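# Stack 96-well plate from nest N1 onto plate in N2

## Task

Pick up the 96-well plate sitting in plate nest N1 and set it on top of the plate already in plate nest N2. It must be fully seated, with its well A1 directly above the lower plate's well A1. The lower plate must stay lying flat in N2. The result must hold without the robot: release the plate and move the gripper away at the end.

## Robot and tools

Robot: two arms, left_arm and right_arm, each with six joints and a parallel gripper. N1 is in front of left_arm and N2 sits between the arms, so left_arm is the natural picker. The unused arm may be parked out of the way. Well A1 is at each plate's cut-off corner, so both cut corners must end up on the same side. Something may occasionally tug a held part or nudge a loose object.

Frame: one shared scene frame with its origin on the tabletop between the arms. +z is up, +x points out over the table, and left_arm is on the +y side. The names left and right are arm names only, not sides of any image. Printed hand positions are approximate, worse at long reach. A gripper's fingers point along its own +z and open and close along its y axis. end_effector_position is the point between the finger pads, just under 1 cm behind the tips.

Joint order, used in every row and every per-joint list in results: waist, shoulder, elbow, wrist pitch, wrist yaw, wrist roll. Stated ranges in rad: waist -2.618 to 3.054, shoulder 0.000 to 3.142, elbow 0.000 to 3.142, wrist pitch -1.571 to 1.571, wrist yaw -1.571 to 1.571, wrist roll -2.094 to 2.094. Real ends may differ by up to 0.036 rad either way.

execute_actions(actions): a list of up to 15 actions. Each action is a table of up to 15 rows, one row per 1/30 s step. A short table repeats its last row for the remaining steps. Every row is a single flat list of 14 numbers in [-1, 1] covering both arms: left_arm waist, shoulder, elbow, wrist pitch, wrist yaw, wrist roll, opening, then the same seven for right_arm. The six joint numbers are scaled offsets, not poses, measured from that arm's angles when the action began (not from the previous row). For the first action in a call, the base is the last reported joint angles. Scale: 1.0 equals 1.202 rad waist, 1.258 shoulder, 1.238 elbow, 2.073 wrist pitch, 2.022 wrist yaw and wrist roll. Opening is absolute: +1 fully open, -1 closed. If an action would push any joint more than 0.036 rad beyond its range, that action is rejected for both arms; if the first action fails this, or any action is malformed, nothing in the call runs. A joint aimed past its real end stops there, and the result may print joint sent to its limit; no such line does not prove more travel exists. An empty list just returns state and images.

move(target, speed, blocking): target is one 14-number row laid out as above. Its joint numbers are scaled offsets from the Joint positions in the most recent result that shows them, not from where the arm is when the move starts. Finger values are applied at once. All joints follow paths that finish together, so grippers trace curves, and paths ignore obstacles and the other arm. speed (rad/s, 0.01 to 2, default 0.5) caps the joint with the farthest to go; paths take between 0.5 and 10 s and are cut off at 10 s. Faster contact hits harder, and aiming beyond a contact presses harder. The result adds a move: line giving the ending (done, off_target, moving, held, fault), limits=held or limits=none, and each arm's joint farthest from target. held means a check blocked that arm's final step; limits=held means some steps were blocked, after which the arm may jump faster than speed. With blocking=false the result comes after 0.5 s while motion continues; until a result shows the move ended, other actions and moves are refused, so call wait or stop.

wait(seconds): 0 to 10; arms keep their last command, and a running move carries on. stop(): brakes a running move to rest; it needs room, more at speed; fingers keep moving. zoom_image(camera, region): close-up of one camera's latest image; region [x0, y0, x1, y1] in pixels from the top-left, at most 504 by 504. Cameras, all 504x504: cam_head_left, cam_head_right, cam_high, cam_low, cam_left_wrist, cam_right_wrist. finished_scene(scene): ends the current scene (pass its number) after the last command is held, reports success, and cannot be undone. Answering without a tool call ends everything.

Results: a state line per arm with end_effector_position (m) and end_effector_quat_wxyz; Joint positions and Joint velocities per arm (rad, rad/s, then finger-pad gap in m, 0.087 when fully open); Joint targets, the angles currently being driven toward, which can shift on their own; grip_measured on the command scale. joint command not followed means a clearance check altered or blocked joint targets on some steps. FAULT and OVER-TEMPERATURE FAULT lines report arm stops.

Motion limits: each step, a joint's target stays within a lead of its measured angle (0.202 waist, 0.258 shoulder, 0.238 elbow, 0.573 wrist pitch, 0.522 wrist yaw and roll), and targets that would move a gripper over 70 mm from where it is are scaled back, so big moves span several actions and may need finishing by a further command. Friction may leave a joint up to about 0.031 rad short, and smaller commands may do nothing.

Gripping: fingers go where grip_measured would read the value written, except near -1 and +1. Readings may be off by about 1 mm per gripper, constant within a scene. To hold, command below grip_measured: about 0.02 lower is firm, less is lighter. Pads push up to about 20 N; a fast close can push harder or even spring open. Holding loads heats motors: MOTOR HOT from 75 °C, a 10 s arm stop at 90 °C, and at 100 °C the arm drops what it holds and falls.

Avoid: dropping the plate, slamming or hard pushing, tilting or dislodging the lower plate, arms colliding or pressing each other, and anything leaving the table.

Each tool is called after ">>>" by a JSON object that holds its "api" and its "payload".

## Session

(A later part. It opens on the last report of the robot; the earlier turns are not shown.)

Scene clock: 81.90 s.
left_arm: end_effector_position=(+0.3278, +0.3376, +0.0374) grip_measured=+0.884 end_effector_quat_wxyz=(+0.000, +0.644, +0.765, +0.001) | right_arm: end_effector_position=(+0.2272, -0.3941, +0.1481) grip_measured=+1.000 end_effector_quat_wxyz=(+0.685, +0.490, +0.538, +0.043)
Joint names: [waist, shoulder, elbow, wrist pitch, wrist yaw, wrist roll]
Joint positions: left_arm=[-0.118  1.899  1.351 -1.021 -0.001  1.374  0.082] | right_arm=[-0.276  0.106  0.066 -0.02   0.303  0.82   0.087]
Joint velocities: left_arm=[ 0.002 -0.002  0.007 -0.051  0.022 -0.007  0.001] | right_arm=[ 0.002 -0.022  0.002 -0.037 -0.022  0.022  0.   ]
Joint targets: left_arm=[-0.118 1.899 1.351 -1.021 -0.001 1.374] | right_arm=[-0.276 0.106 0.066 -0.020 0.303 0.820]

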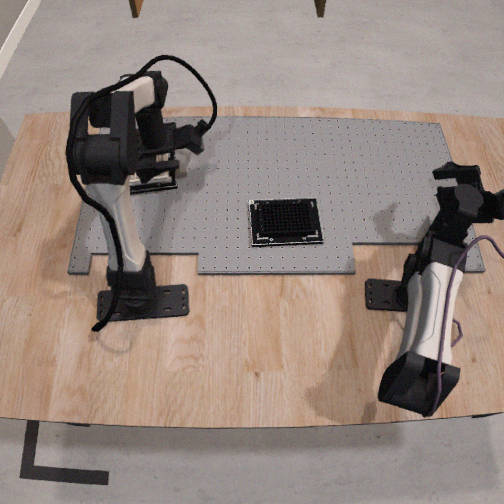

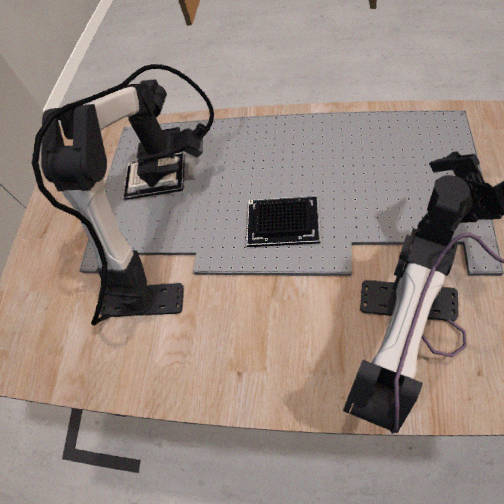

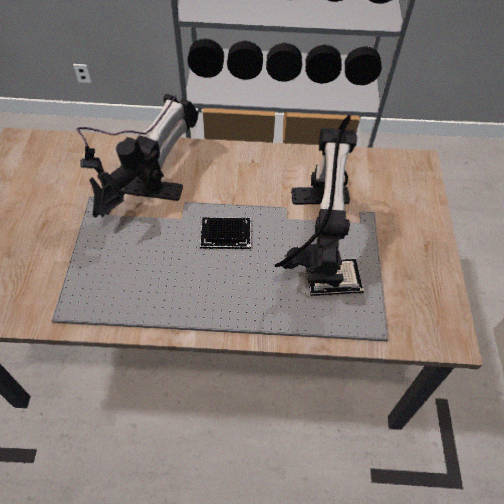

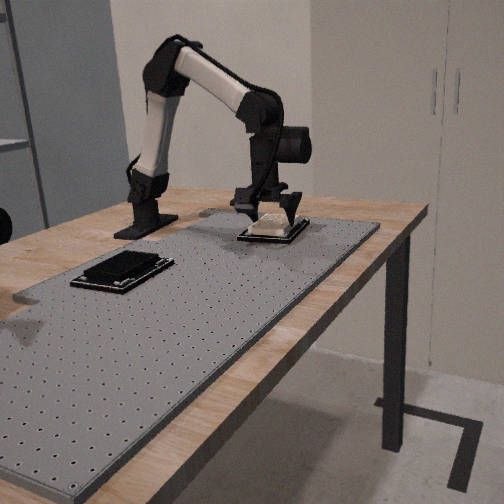

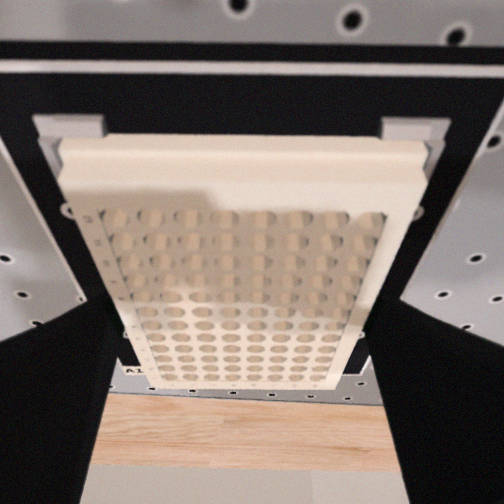

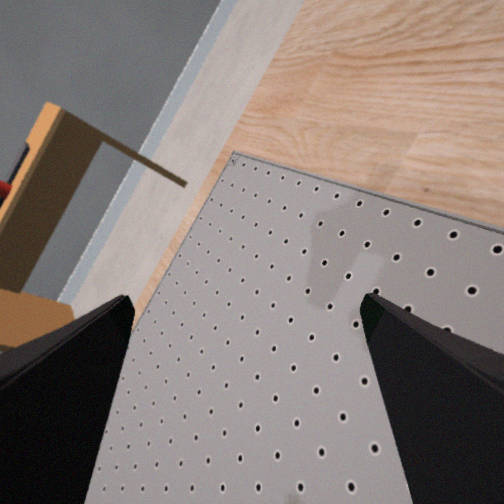

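>>> {"api": "execute_actions", "payload": {"actions": [[[0,-0.010,0.010,-0.003,0,0,0.85,0,0,0,0,0,0,1],[0,-0.016,0.017,-0.006,0,0,0.85,0,0,0,0,0,0,1],[0,-0.018,0.020,-0.008,0,0,0.85,0,0,0,0,0,0,1],[0,-0.020,0.023,-0.011,0,0,0.85,0,0,0,0,0,0,1],[0,-0.021,0.027,-0.014,0,0,0.85,0,0,0,0,0,0,1],[0,-0.022,0.031,-0.017,0,0,0.85,0,0,0,0,0,0,1],[0,-0.023,0.035,-0.021,0,0,0.85,0,0,0,0,0,0,1],[0,-0.024,0.039,-0.024,0,0,0.85,0,0,0,0,0,0,1],[0,-0.025,0.043,-0.028,0,0,0.85,0,0,0,0,0,0,1],[0,-0.026,0.047,-0.031,0,0,0.85,0,0,0,0,0,0,1],[0,-0.026,0.051,-0.035,0,0,0.85,0,0,0,0,0,0,1],[0,-0.027,0.055,-0.038,0,0,0.85,0,0,0,0,0,0,1],[0,-0.028,0.058,-0.041,0,0,0.85,0,0,0,0,0,0,1],[0,-0.028,0.061,-0.043,0,0,0.85,0,0,0,0,0,0,1]]]}}

>>> {"api": "wait", "payload": {"seconds": 0.4}}

Scene clock: 89.47 s.
left_arm: end_effector_position=(+0.3317, +0.3375, +0.0561) grip_measured=+0.884 end_effector_quat_wxyz=(+0.006, +0.644, +0.765, +0.006) | right_arm: end_effector_position=(+0.2272, -0.3941, +0.1481) grip_measured=+1.000 end_effector_quat_wxyz=(+0.685, +0.490, +0.538, +0.043)
Joint names: [waist, shoulder, elbow, wrist pitch, wrist yaw, wrist roll]
Joint positions: left_arm=[-0.118  1.88   1.402 -1.076 -0.001  1.374  0.082] | right_arm=[-0.276  0.106  0.066 -0.02   0.303  0.82   0.087]
Joint velocities: left_arm=[-0.002 -0.037  0.085 -0.183  0.022  0.066 -0.001] | right_arm=[ 0.002 -0.002 -0.002 -0.037  0.066  0.022  0.   ]
Joint targets: left_arm=[-0.118 1.864 1.427 -1.110 -0.001 1.374] | right_arm=[-0.276 0.106 0.066 -0.020 0.303 0.820]

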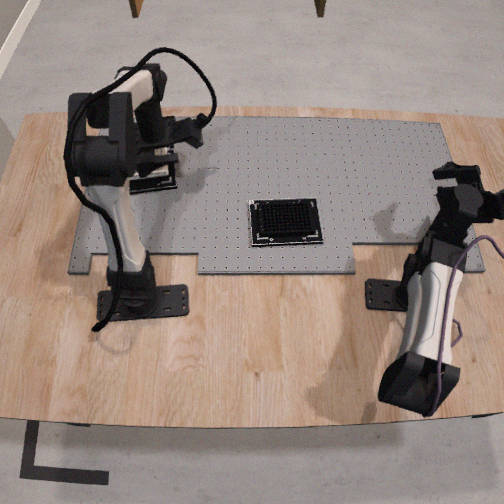

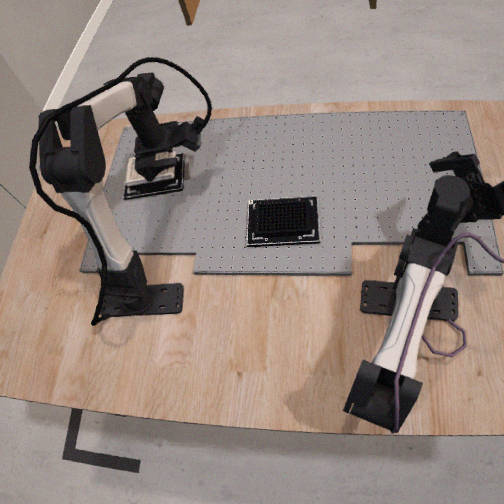

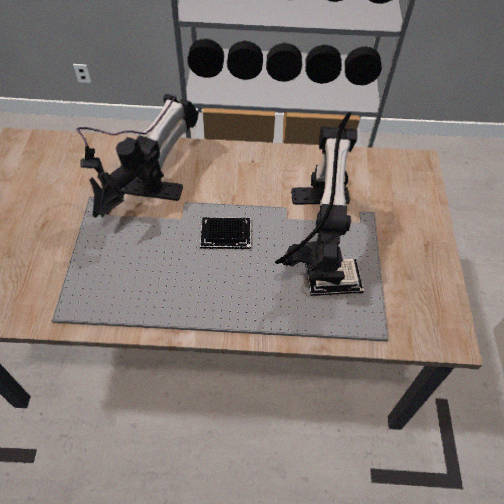

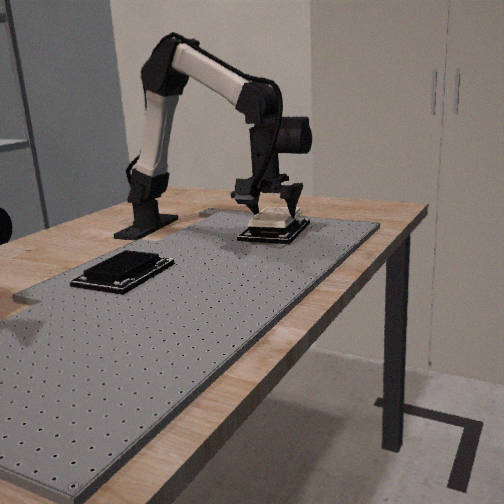

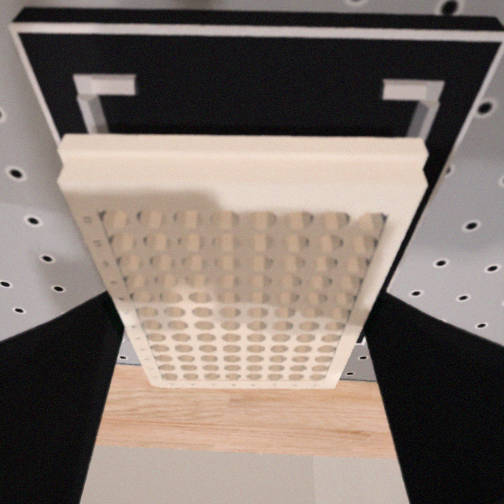

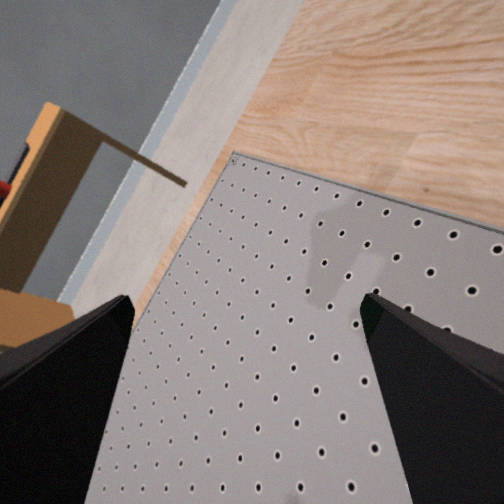

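Scene clock: 89.87 s.
left_arm: end_effector_position=(+0.3280, +0.3376, +0.0576) grip_measured=+0.884 end_effector_quat_wxyz=(+0.001, +0.644, +0.765, +0.001) | right_arm: end_effector_position=(+0.2272, -0.3941, +0.1481) grip_measured=+1.000 end_effector_quat_wxyz=(+0.685, +0.490, +0.538, +0.043)
Joint names: [waist, shoulder, elbow, wrist pitch, wrist yaw, wrist roll]
Joint positions: left_arm=[-0.118  1.878  1.406 -1.096 -0.001  1.374  0.082] | right_arm=[-0.276  0.106  0.066 -0.02   0.303  0.82   0.087]
Joint velocities: left_arm=[ 0.012  0.002 -0.012 -0.125 -0.022 -0.007  0.   ] | right_arm=[-0.012 -0.007 -0.022 -0.037  0.007 -0.139  0.   ]
Joint targets: left_arm=[-0.118 1.864 1.426 -1.110 -0.001 1.374] | right_arm=[-0.276 0.106 0.066 -0.020 0.303 0.820]
wait: 0.40 s; no rest

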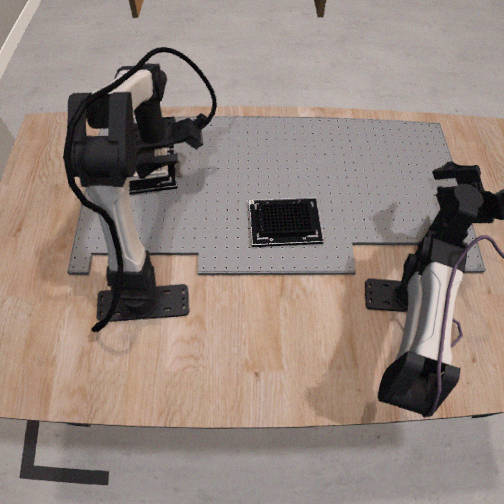

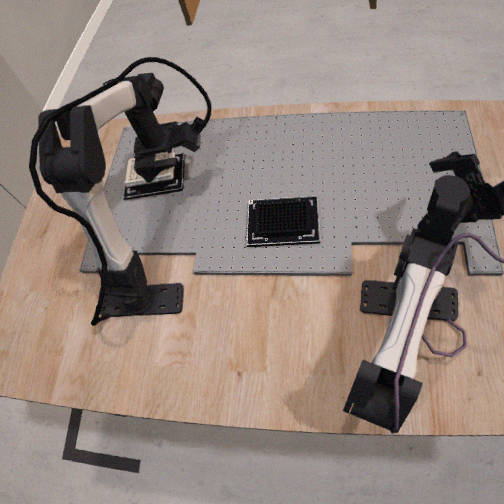

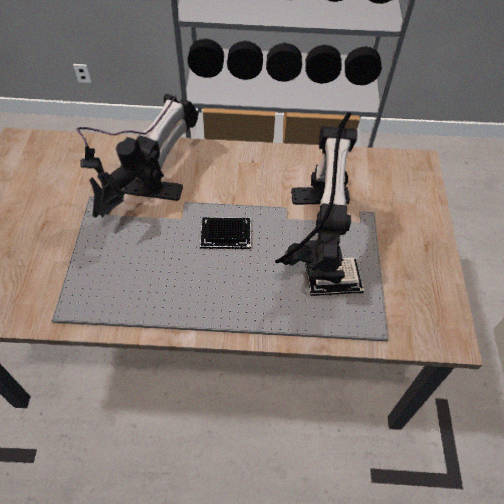

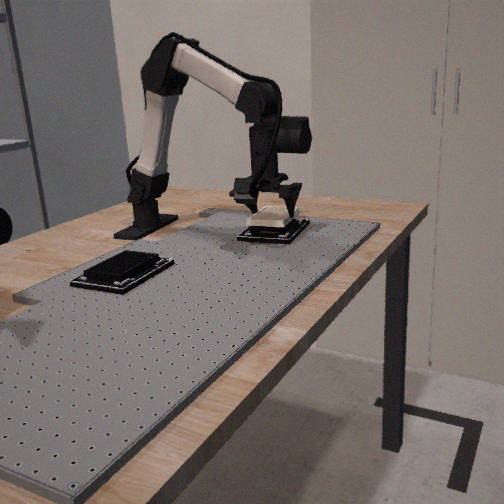

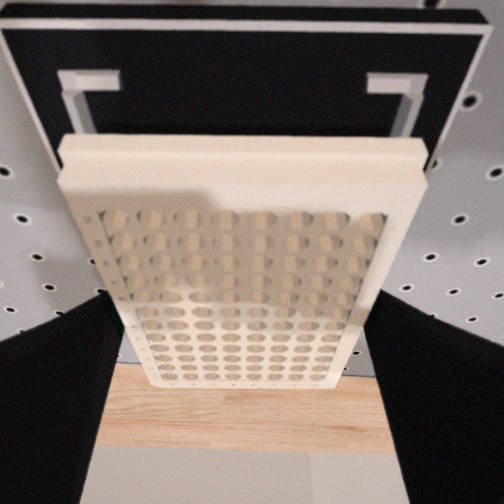

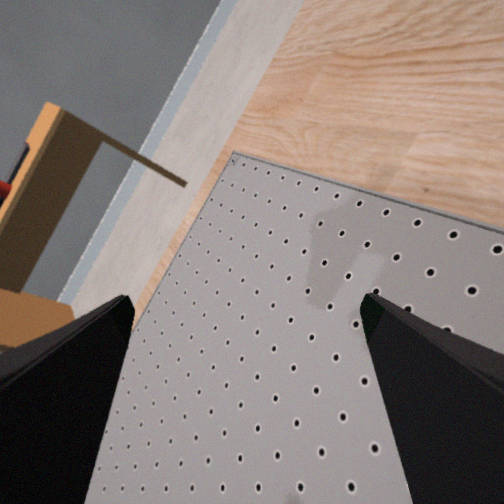

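>>> {"api": "move", "payload": {"target": [-0.861,0.185,0.310,-0.077,0,-0.4525,0.85, 0,0,0,0,0,0,1], "speed": 0.6}}

Scene clock: 98.97 s.
left_arm: end_effector_position=(+0.1832, -0.0068, +0.0706) grip_measured=+0.884 end_effector_quat_wxyz=(+0.002, +0.693, +0.721, -0.000) | right_arm: end_effector_position=(+0.2272, -0.3941, +0.1481) grip_measured=+1.000 end_effector_quat_wxyz=(+0.685, +0.490, +0.538, +0.043)
Joint names: [waist, shoulder, elbow, wrist pitch, wrist yaw, wrist roll]
Joint positions: left_arm=[-1.158  2.095  1.768 -1.241 -0.001  0.465  0.082] | right_arm=[-0.276  0.106  0.066 -0.02   0.303  0.82   0.087]
Joint velocities: left_arm=[ 0.007  0.017  0.002 -0.007  0.066  0.051 -0.001] | right_arm=[ 0.012 -0.017 -0.002 -0.066 -0.051  0.051  0.   ]
Joint targets: left_arm=[-1.153 2.111 1.790 -1.256 -0.001 0.459] | right_arm=[-0.276 0.106 0.066 -0.020 0.303 0.820]
move: off_target (left_arm); limits=none; left_arm: farthest joint: the elbow, 0.022 radians from its target (0.384 radians at the start); right_arm: farthest joint: the waist, 0.000 radians from its target (0.000 radians at the start)

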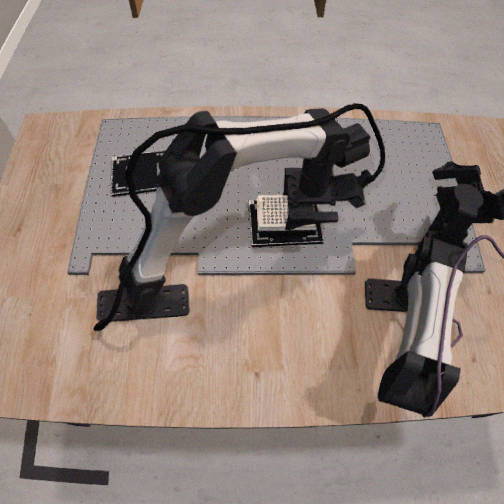

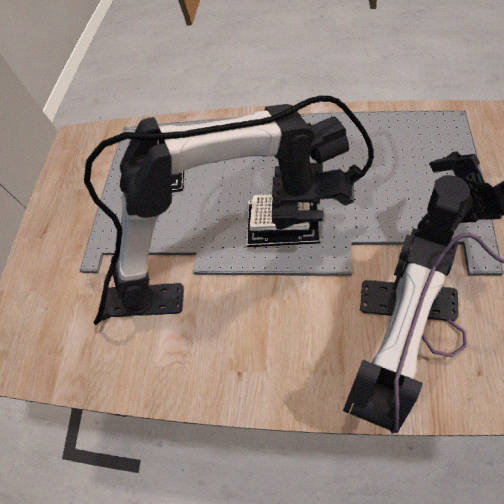

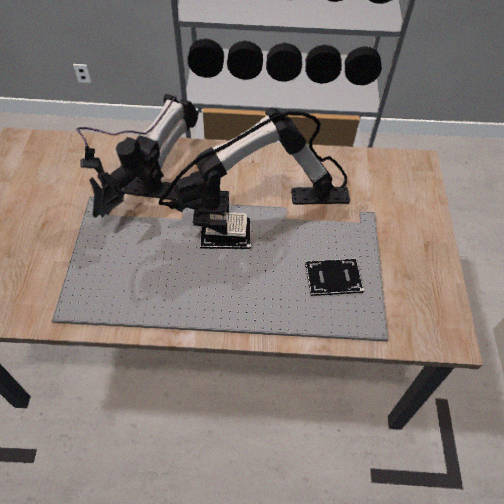

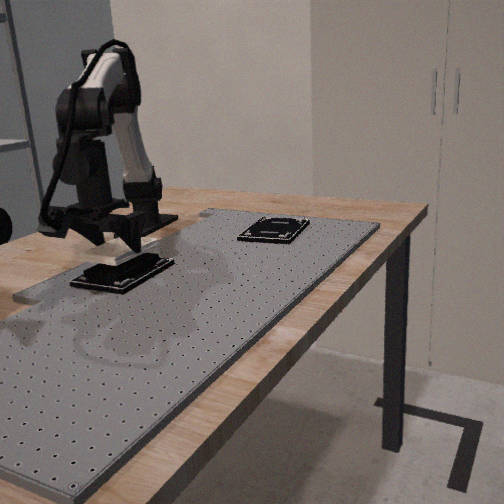

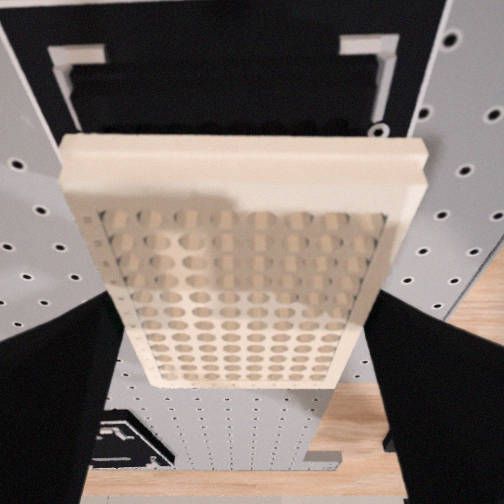

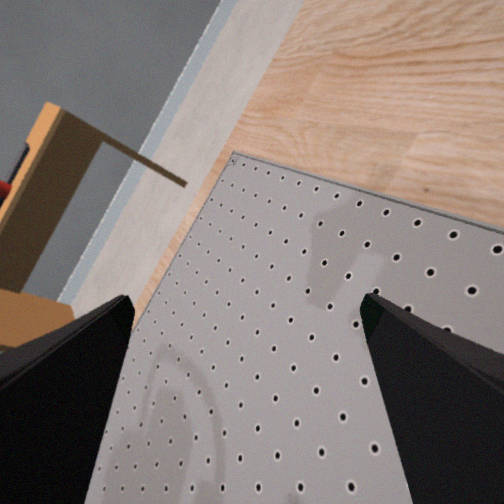

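>>> {"api": "move", "payload": {"target": [0,0.0286,-0.032,0.0236,0,-0.0307,0.85, 0,0,0,0,0,0,1], "speed": 0.1}}

>>> {"api": "zoom_image", "payload": {"camera": "cam_low", "region": [50, 210, 190, 310]}}

>>> {"api": "zoom_image", "payload": {"camera": "cam_left_wrist", "region": [0, 40, 252, 200]}}

>>> {"api": "zoom_image", "payload": {"camera": "cam_left_wrist", "region": [252, 40, 504, 200]}}

Scene clock: 106.40 s.
left_arm: end_effector_position=(+0.1823, -0.0096, +0.0566) grip_measured=+0.884 end_effector_quat_wxyz=(-0.001, +0.672, +0.741, +0.001) | right_arm: end_effector_position=(+0.2272, -0.3941, +0.1481) grip_measured=+1.000 end_effector_quat_wxyz=(+0.685, +0.490, +0.538, +0.043)
Joint names: [waist, shoulder, elbow, wrist pitch, wrist yaw, wrist roll]
Joint positions: left_arm=[-1.158  2.118  1.748 -1.201 -0.001  0.408  0.082] | right_arm=[-0.276  0.106  0.066 -0.02   0.303  0.82   0.087]
Joint velocities: left_arm=[-0.002 -0.012 -0.002 -0.007 -0.022 -0.037  0.   ] | right_arm=[-0.012  0.007 -0.012 -0.007 -0.051  0.037  0.   ]
Joint targets: left_arm=[-1.158 2.131 1.728 -1.192 -0.001 0.403] | right_arm=[-0.276 0.106 0.066 -0.020 0.303 0.820]
move: done; limits=none; left_arm: farthest joint: the elbow, 0.019 radians from its target (0.039 radians at the start); right_arm: farthest joint: the waist, 0.000 radians from its target (0.000 radians at the start)

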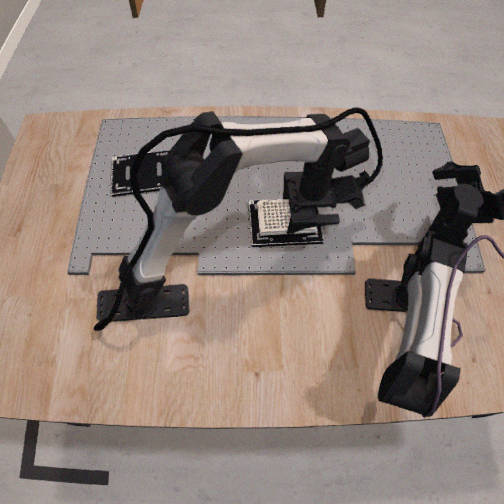

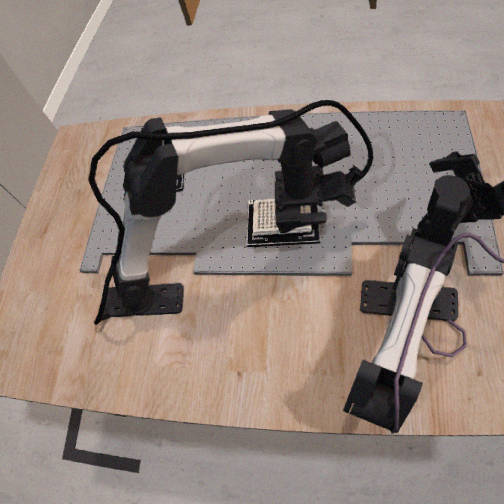

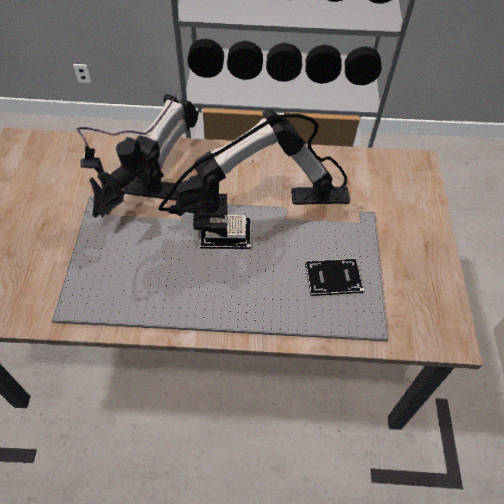

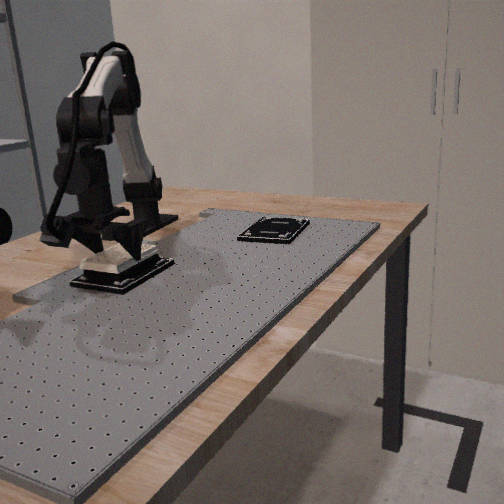

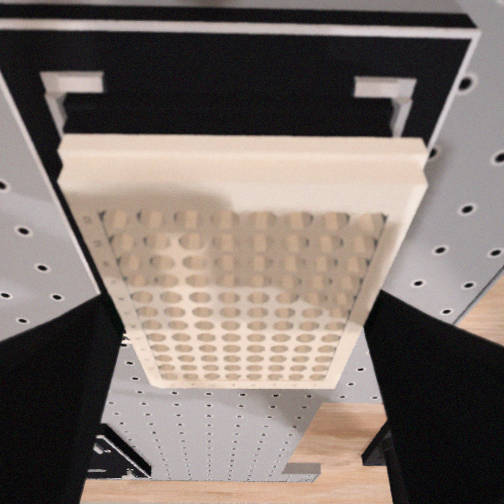

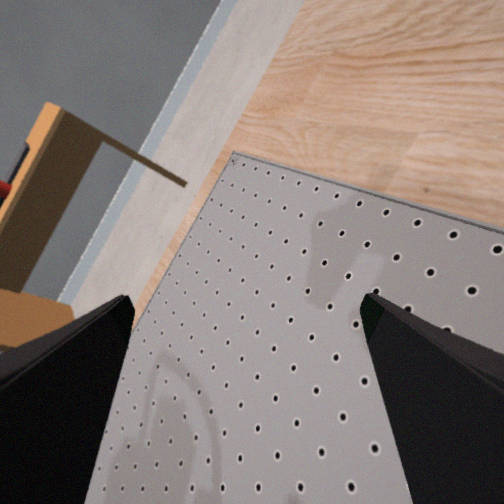

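Region (50, 210, 190, 310) of cam_low's 504x504 image, scaled by 3.600, with more detail than that image has; it fills the top 360 rows of this view, and the rest is white.

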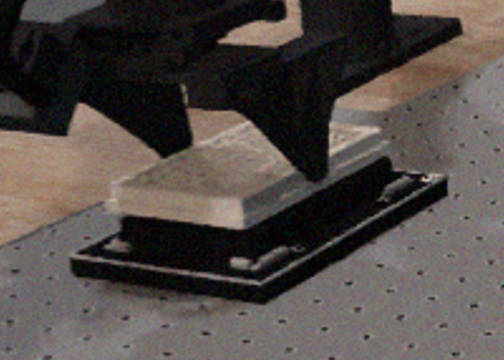

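Region (0, 40, 252, 200) of cam_left_wrist's 504x504 image, scaled by 2.000, with more detail than that image has; it fills the top 320 rows of this view, and the rest is white.

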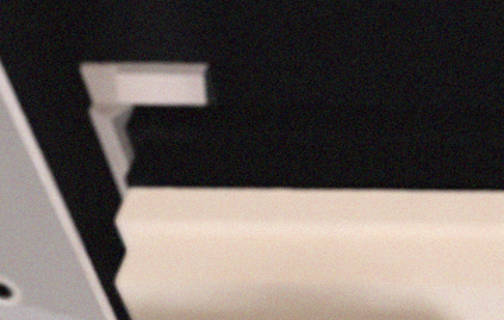

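Region (252, 40, 504, 200) of cam_left_wrist's 504x504 image, scaled by 2.000, with more detail than that image has; it fills the top 320 rows of this view, and the rest is white.

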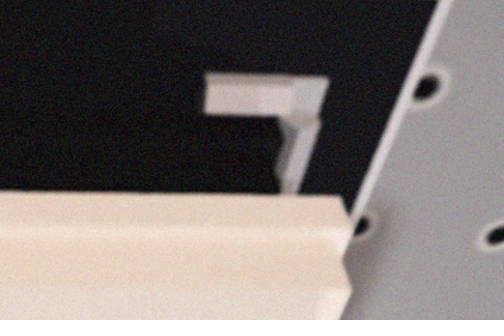

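>>> {"api": "move", "payload": {"target": [0.011,0,0,0.0113,0,0.01,0.85, 0,0,0,0,0,0,1], "speed": 0.05}}

>>> {"api": "zoom_image", "payload": {"camera": "cam_left_wrist", "region": [0, 40, 252, 200]}}

>>> {"api": "zoom_image", "payload": {"camera": "cam_left_wrist", "region": [252, 40, 504, 200]}}

Scene clock: 115.07 s.
left_arm: end_effector_position=(+0.1865, -0.0113, +0.0561) grip_measured=+0.884 end_effector_quat_wxyz=(+0.006, +0.675, +0.738, -0.002) | right_arm: end_effector_position=(+0.2272, -0.3941, +0.1481) grip_measured=+1.000 end_effector_quat_wxyz=(+0.685, +0.490, +0.538, +0.043)
Joint names: [waist, shoulder, elbow, wrist pitch, wrist yaw, wrist roll]
Joint positions: left_arm=[-1.152  2.118  1.748 -1.188 -0.001  0.423  0.082] | right_arm=[-0.276  0.106  0.066 -0.02   0.303  0.82   0.087]
Joint velocities: left_arm=[-0.017  0.012 -0.012  0.066 -0.037  0.022  0.001] | right_arm=[-0.017 -0.017  0.002 -0.022 -0.022  0.037  0.   ]
Joint targets: left_arm=[-1.145 2.118 1.748 -1.178 -0.001 0.429] | right_arm=[-0.276 0.106 0.066 -0.020 0.303 0.820]
move: done; limits=none; left_arm: farthest joint: the wrist pitch, 0.010 radians from its target (0.023 radians at the start); right_arm: farthest joint: the waist, 0.000 radians from its target (0.000 radians at the start)

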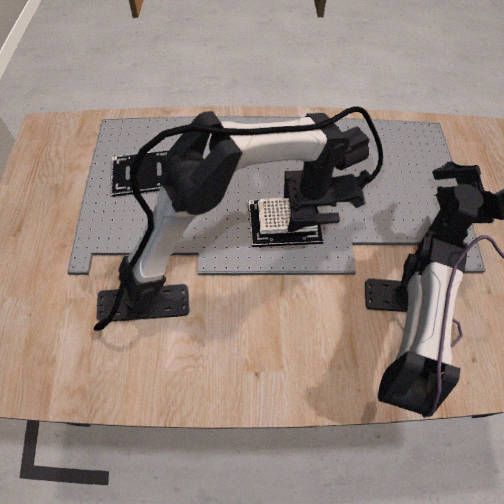

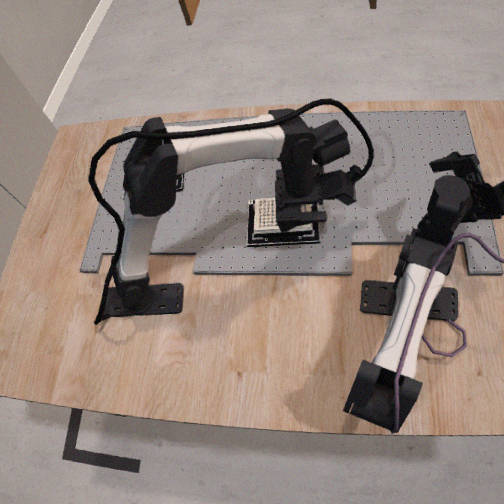

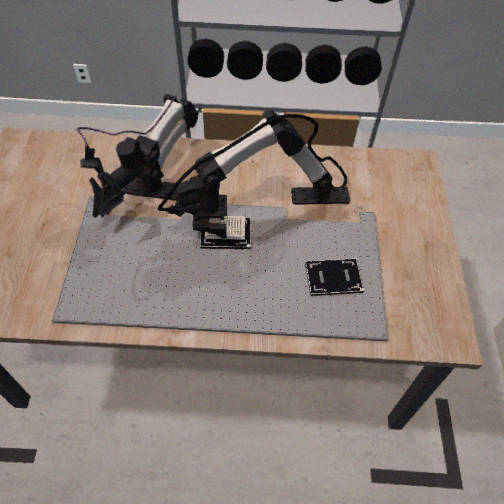

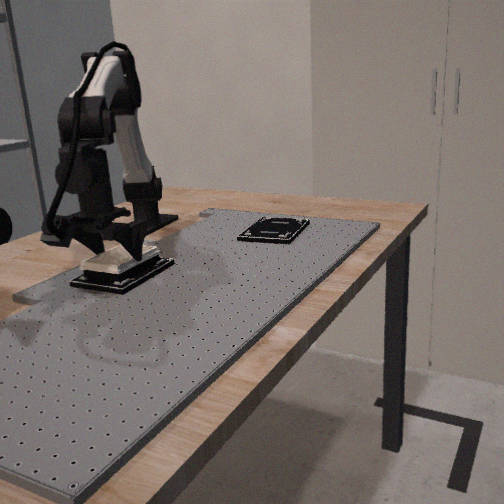

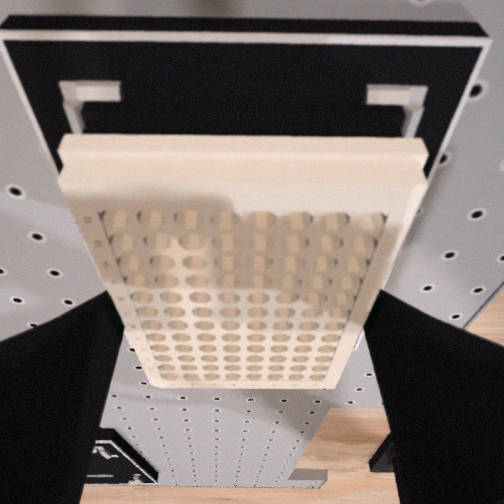

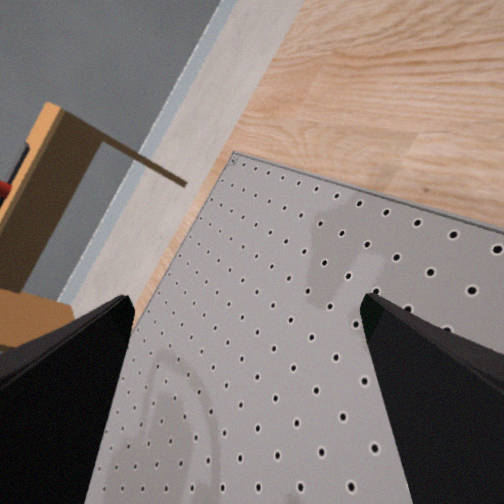

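Region (0, 40, 252, 200) of cam_left_wrist's 504x504 image, scaled by 2.000, with more detail than that image has; it fills the top 320 rows of this view, and the rest is white.

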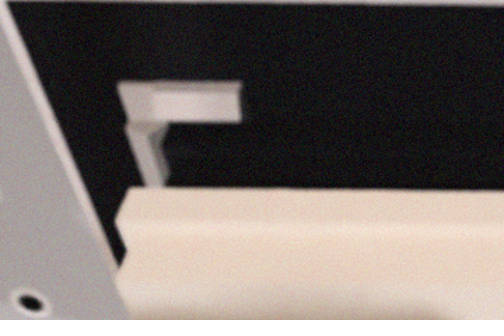

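Region (252, 40, 504, 200) of cam_left_wrist's 504x504 image, scaled by 2.000, with more detail than that image has; it fills the top 320 rows of this view, and the rest is white.

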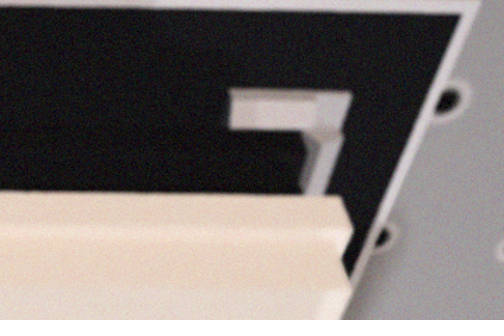

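>>> {"api": "move", "payload": {"target": [0.0075,0,0,-0.0072,0,0,0.85, 0,0,0,0,0,0,1], "speed": 0.03}}

Scene clock: 119.60 s.
left_arm: end_effector_position=(+0.1866, -0.0114, +0.0561) grip_measured=+0.884 end_effector_quat_wxyz=(+0.006, +0.675, +0.738, -0.002) | right_arm: end_effector_position=(+0.2272, -0.3941, +0.1481) grip_measured=+1.000 end_effector_quat_wxyz=(+0.685, +0.490, +0.538, +0.043)
Joint names: [waist, shoulder, elbow, wrist pitch, wrist yaw, wrist roll]
Joint positions: left_arm=[-1.152  2.118  1.748 -1.187 -0.001  0.423  0.082] | right_arm=[-0.276  0.106  0.066 -0.02   0.303  0.82   0.087]
Joint velocities: left_arm=[ 0.002 -0.012 -0.022  0.007 -0.051  0.037 -0.   ] | right_arm=[ 0.002 -0.007 -0.007 -0.022 -0.022  0.022  0.   ]
Joint targets: left_arm=[-1.143 2.118 1.748 -1.202 -0.001 0.423] | right_arm=[-0.276 0.106 0.066 -0.020 0.303 0.820]
move: done; limits=none; left_arm: farthest joint: the wrist pitch, 0.016 radians from its target (0.016 radians at the start); right_arm: farthest joint: the waist, 0.000 radians from its target (0.000 radians at the start)

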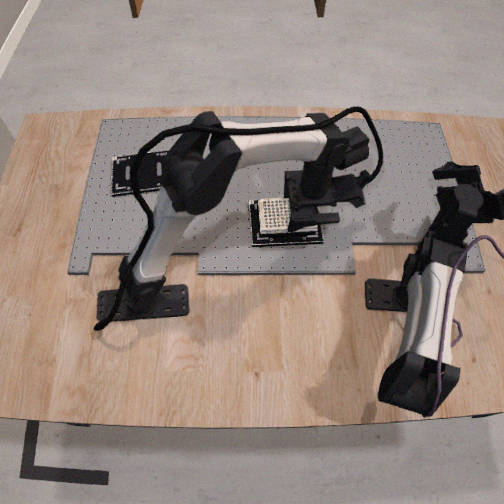

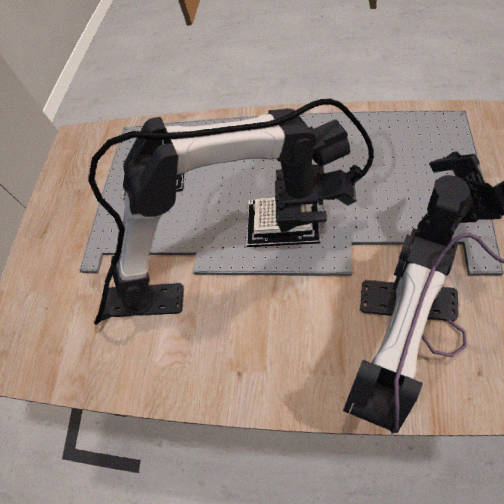

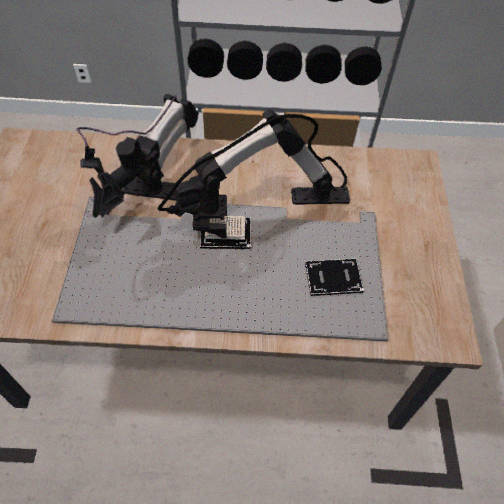

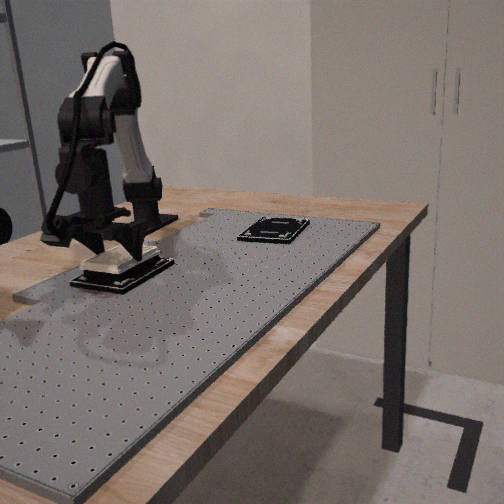

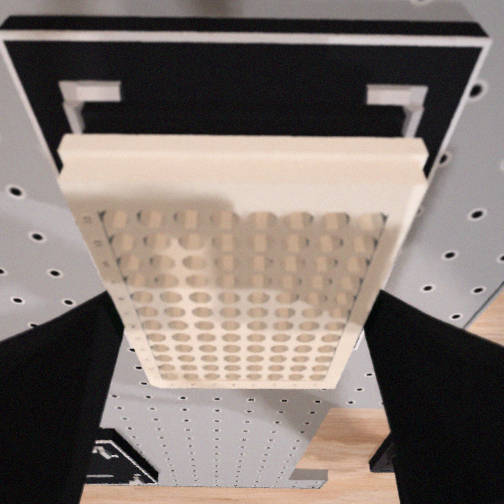

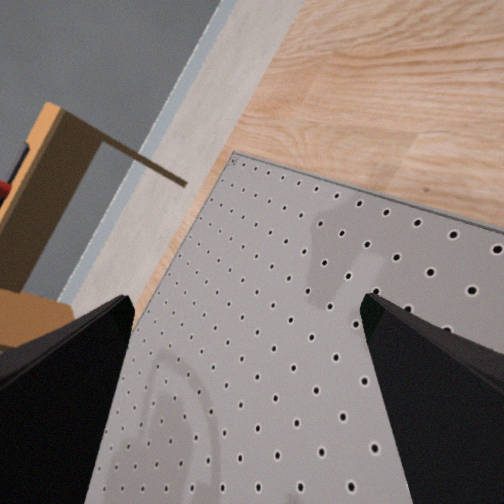

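>>> {"api": "execute_actions", "payload": {"actions": [[[0.011,0,0,-0.011,0,0,0.85,0,0,0,0,0,0,1],[0.011,0,0,-0.011,0,0,0.85,0,0,0,0,0,0,1],[0.007,0,0,-0.0092,0,0,0.85,0,0,0,0,0,0,1]]]}}

>>> {"api": "zoom_image", "payload": {"camera": "cam_left_wrist", "region": [0, 40, 252, 200]}}

>>> {"api": "zoom_image", "payload": {"camera": "cam_left_wrist", "region": [252, 40, 504, 200]}}

Scene clock: 123.53 s.
left_arm: end_effector_position=(+0.1869, -0.0100, +0.0563) grip_measured=+0.884 end_effector_quat_wxyz=(+0.004, +0.674, +0.738, -0.001) | right_arm: end_effector_position=(+0.2272, -0.3941, +0.1481) grip_measured=+1.000 end_effector_quat_wxyz=(+0.685, +0.490, +0.538, +0.043)
Joint names: [waist, shoulder, elbow, wrist pitch, wrist yaw, wrist roll]
Joint positions: left_arm=[-1.149  2.118  1.748 -1.192 -0.001  0.423  0.082] | right_arm=[-0.276  0.106  0.066 -0.02   0.303  0.82   0.087]
Joint velocities: left_arm=[-0.002 -0.007 -0.002 -0.051 -0.051 -0.022  0.001] | right_arm=[ 0.017 -0.017  0.002 -0.007  0.007 -0.051  0.   ]
Joint targets: left_arm=[-1.143 2.118 1.748 -1.207 -0.001 0.423] | right_arm=[-0.276 0.106 0.066 -0.020 0.303 0.820]

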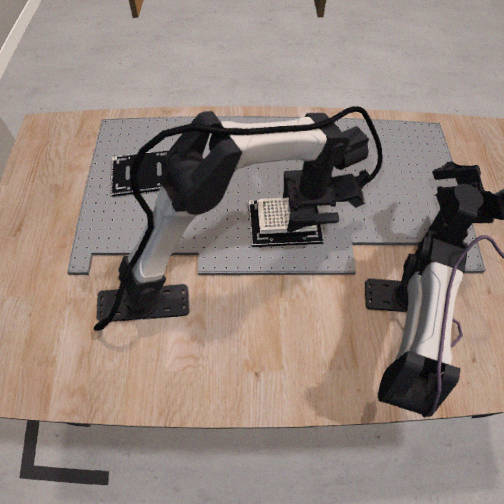

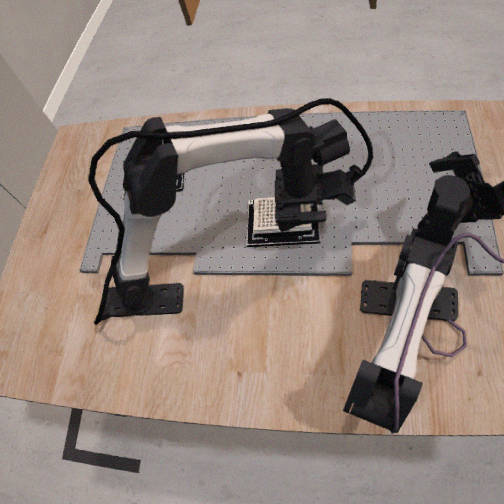

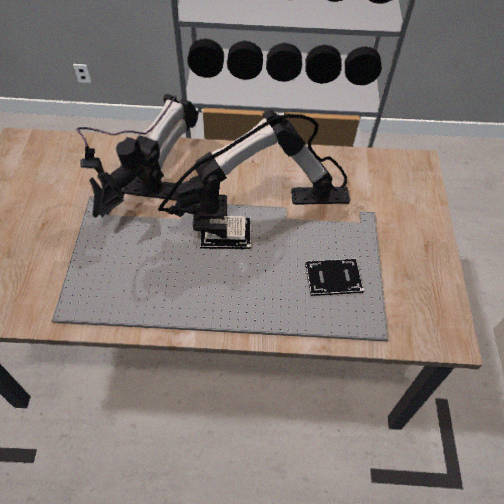

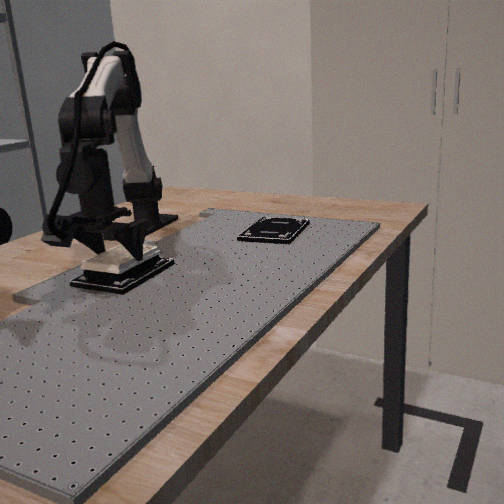

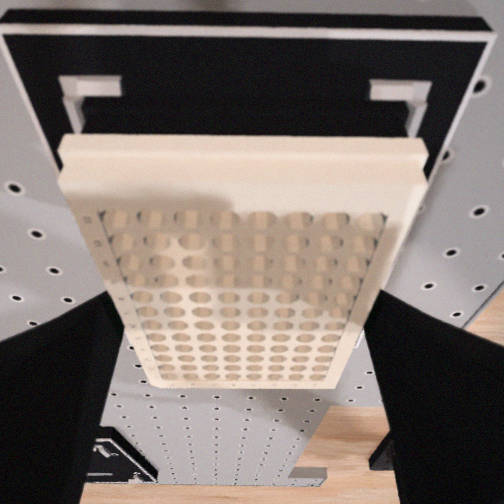

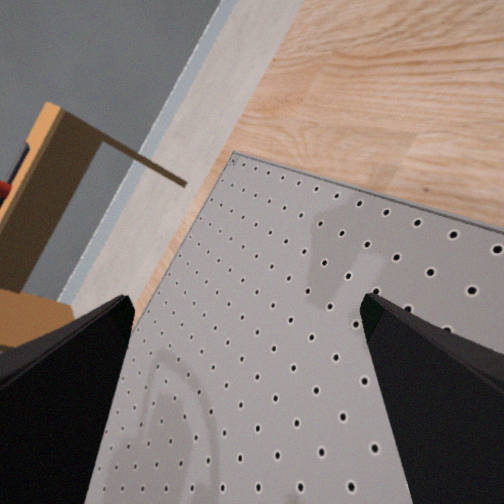

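Region (0, 40, 252, 200) of cam_left_wrist's 504x504 image, scaled by 2.000, with more detail than that image has; it fills the top 320 rows of this view, and the rest is white.

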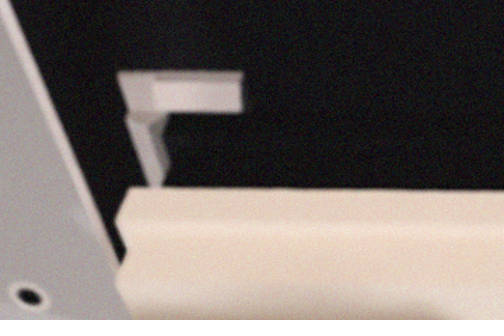

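Region (252, 40, 504, 200) of cam_left_wrist's 504x504 image, scaled by 2.000, with more detail than that image has; it fills the top 320 rows of this view, and the rest is white.

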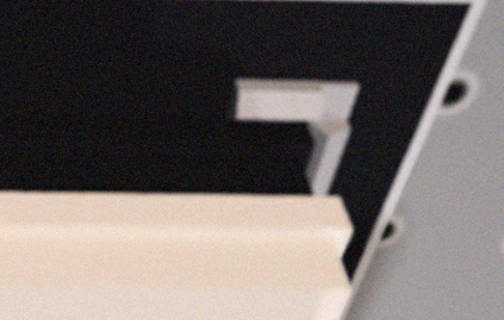

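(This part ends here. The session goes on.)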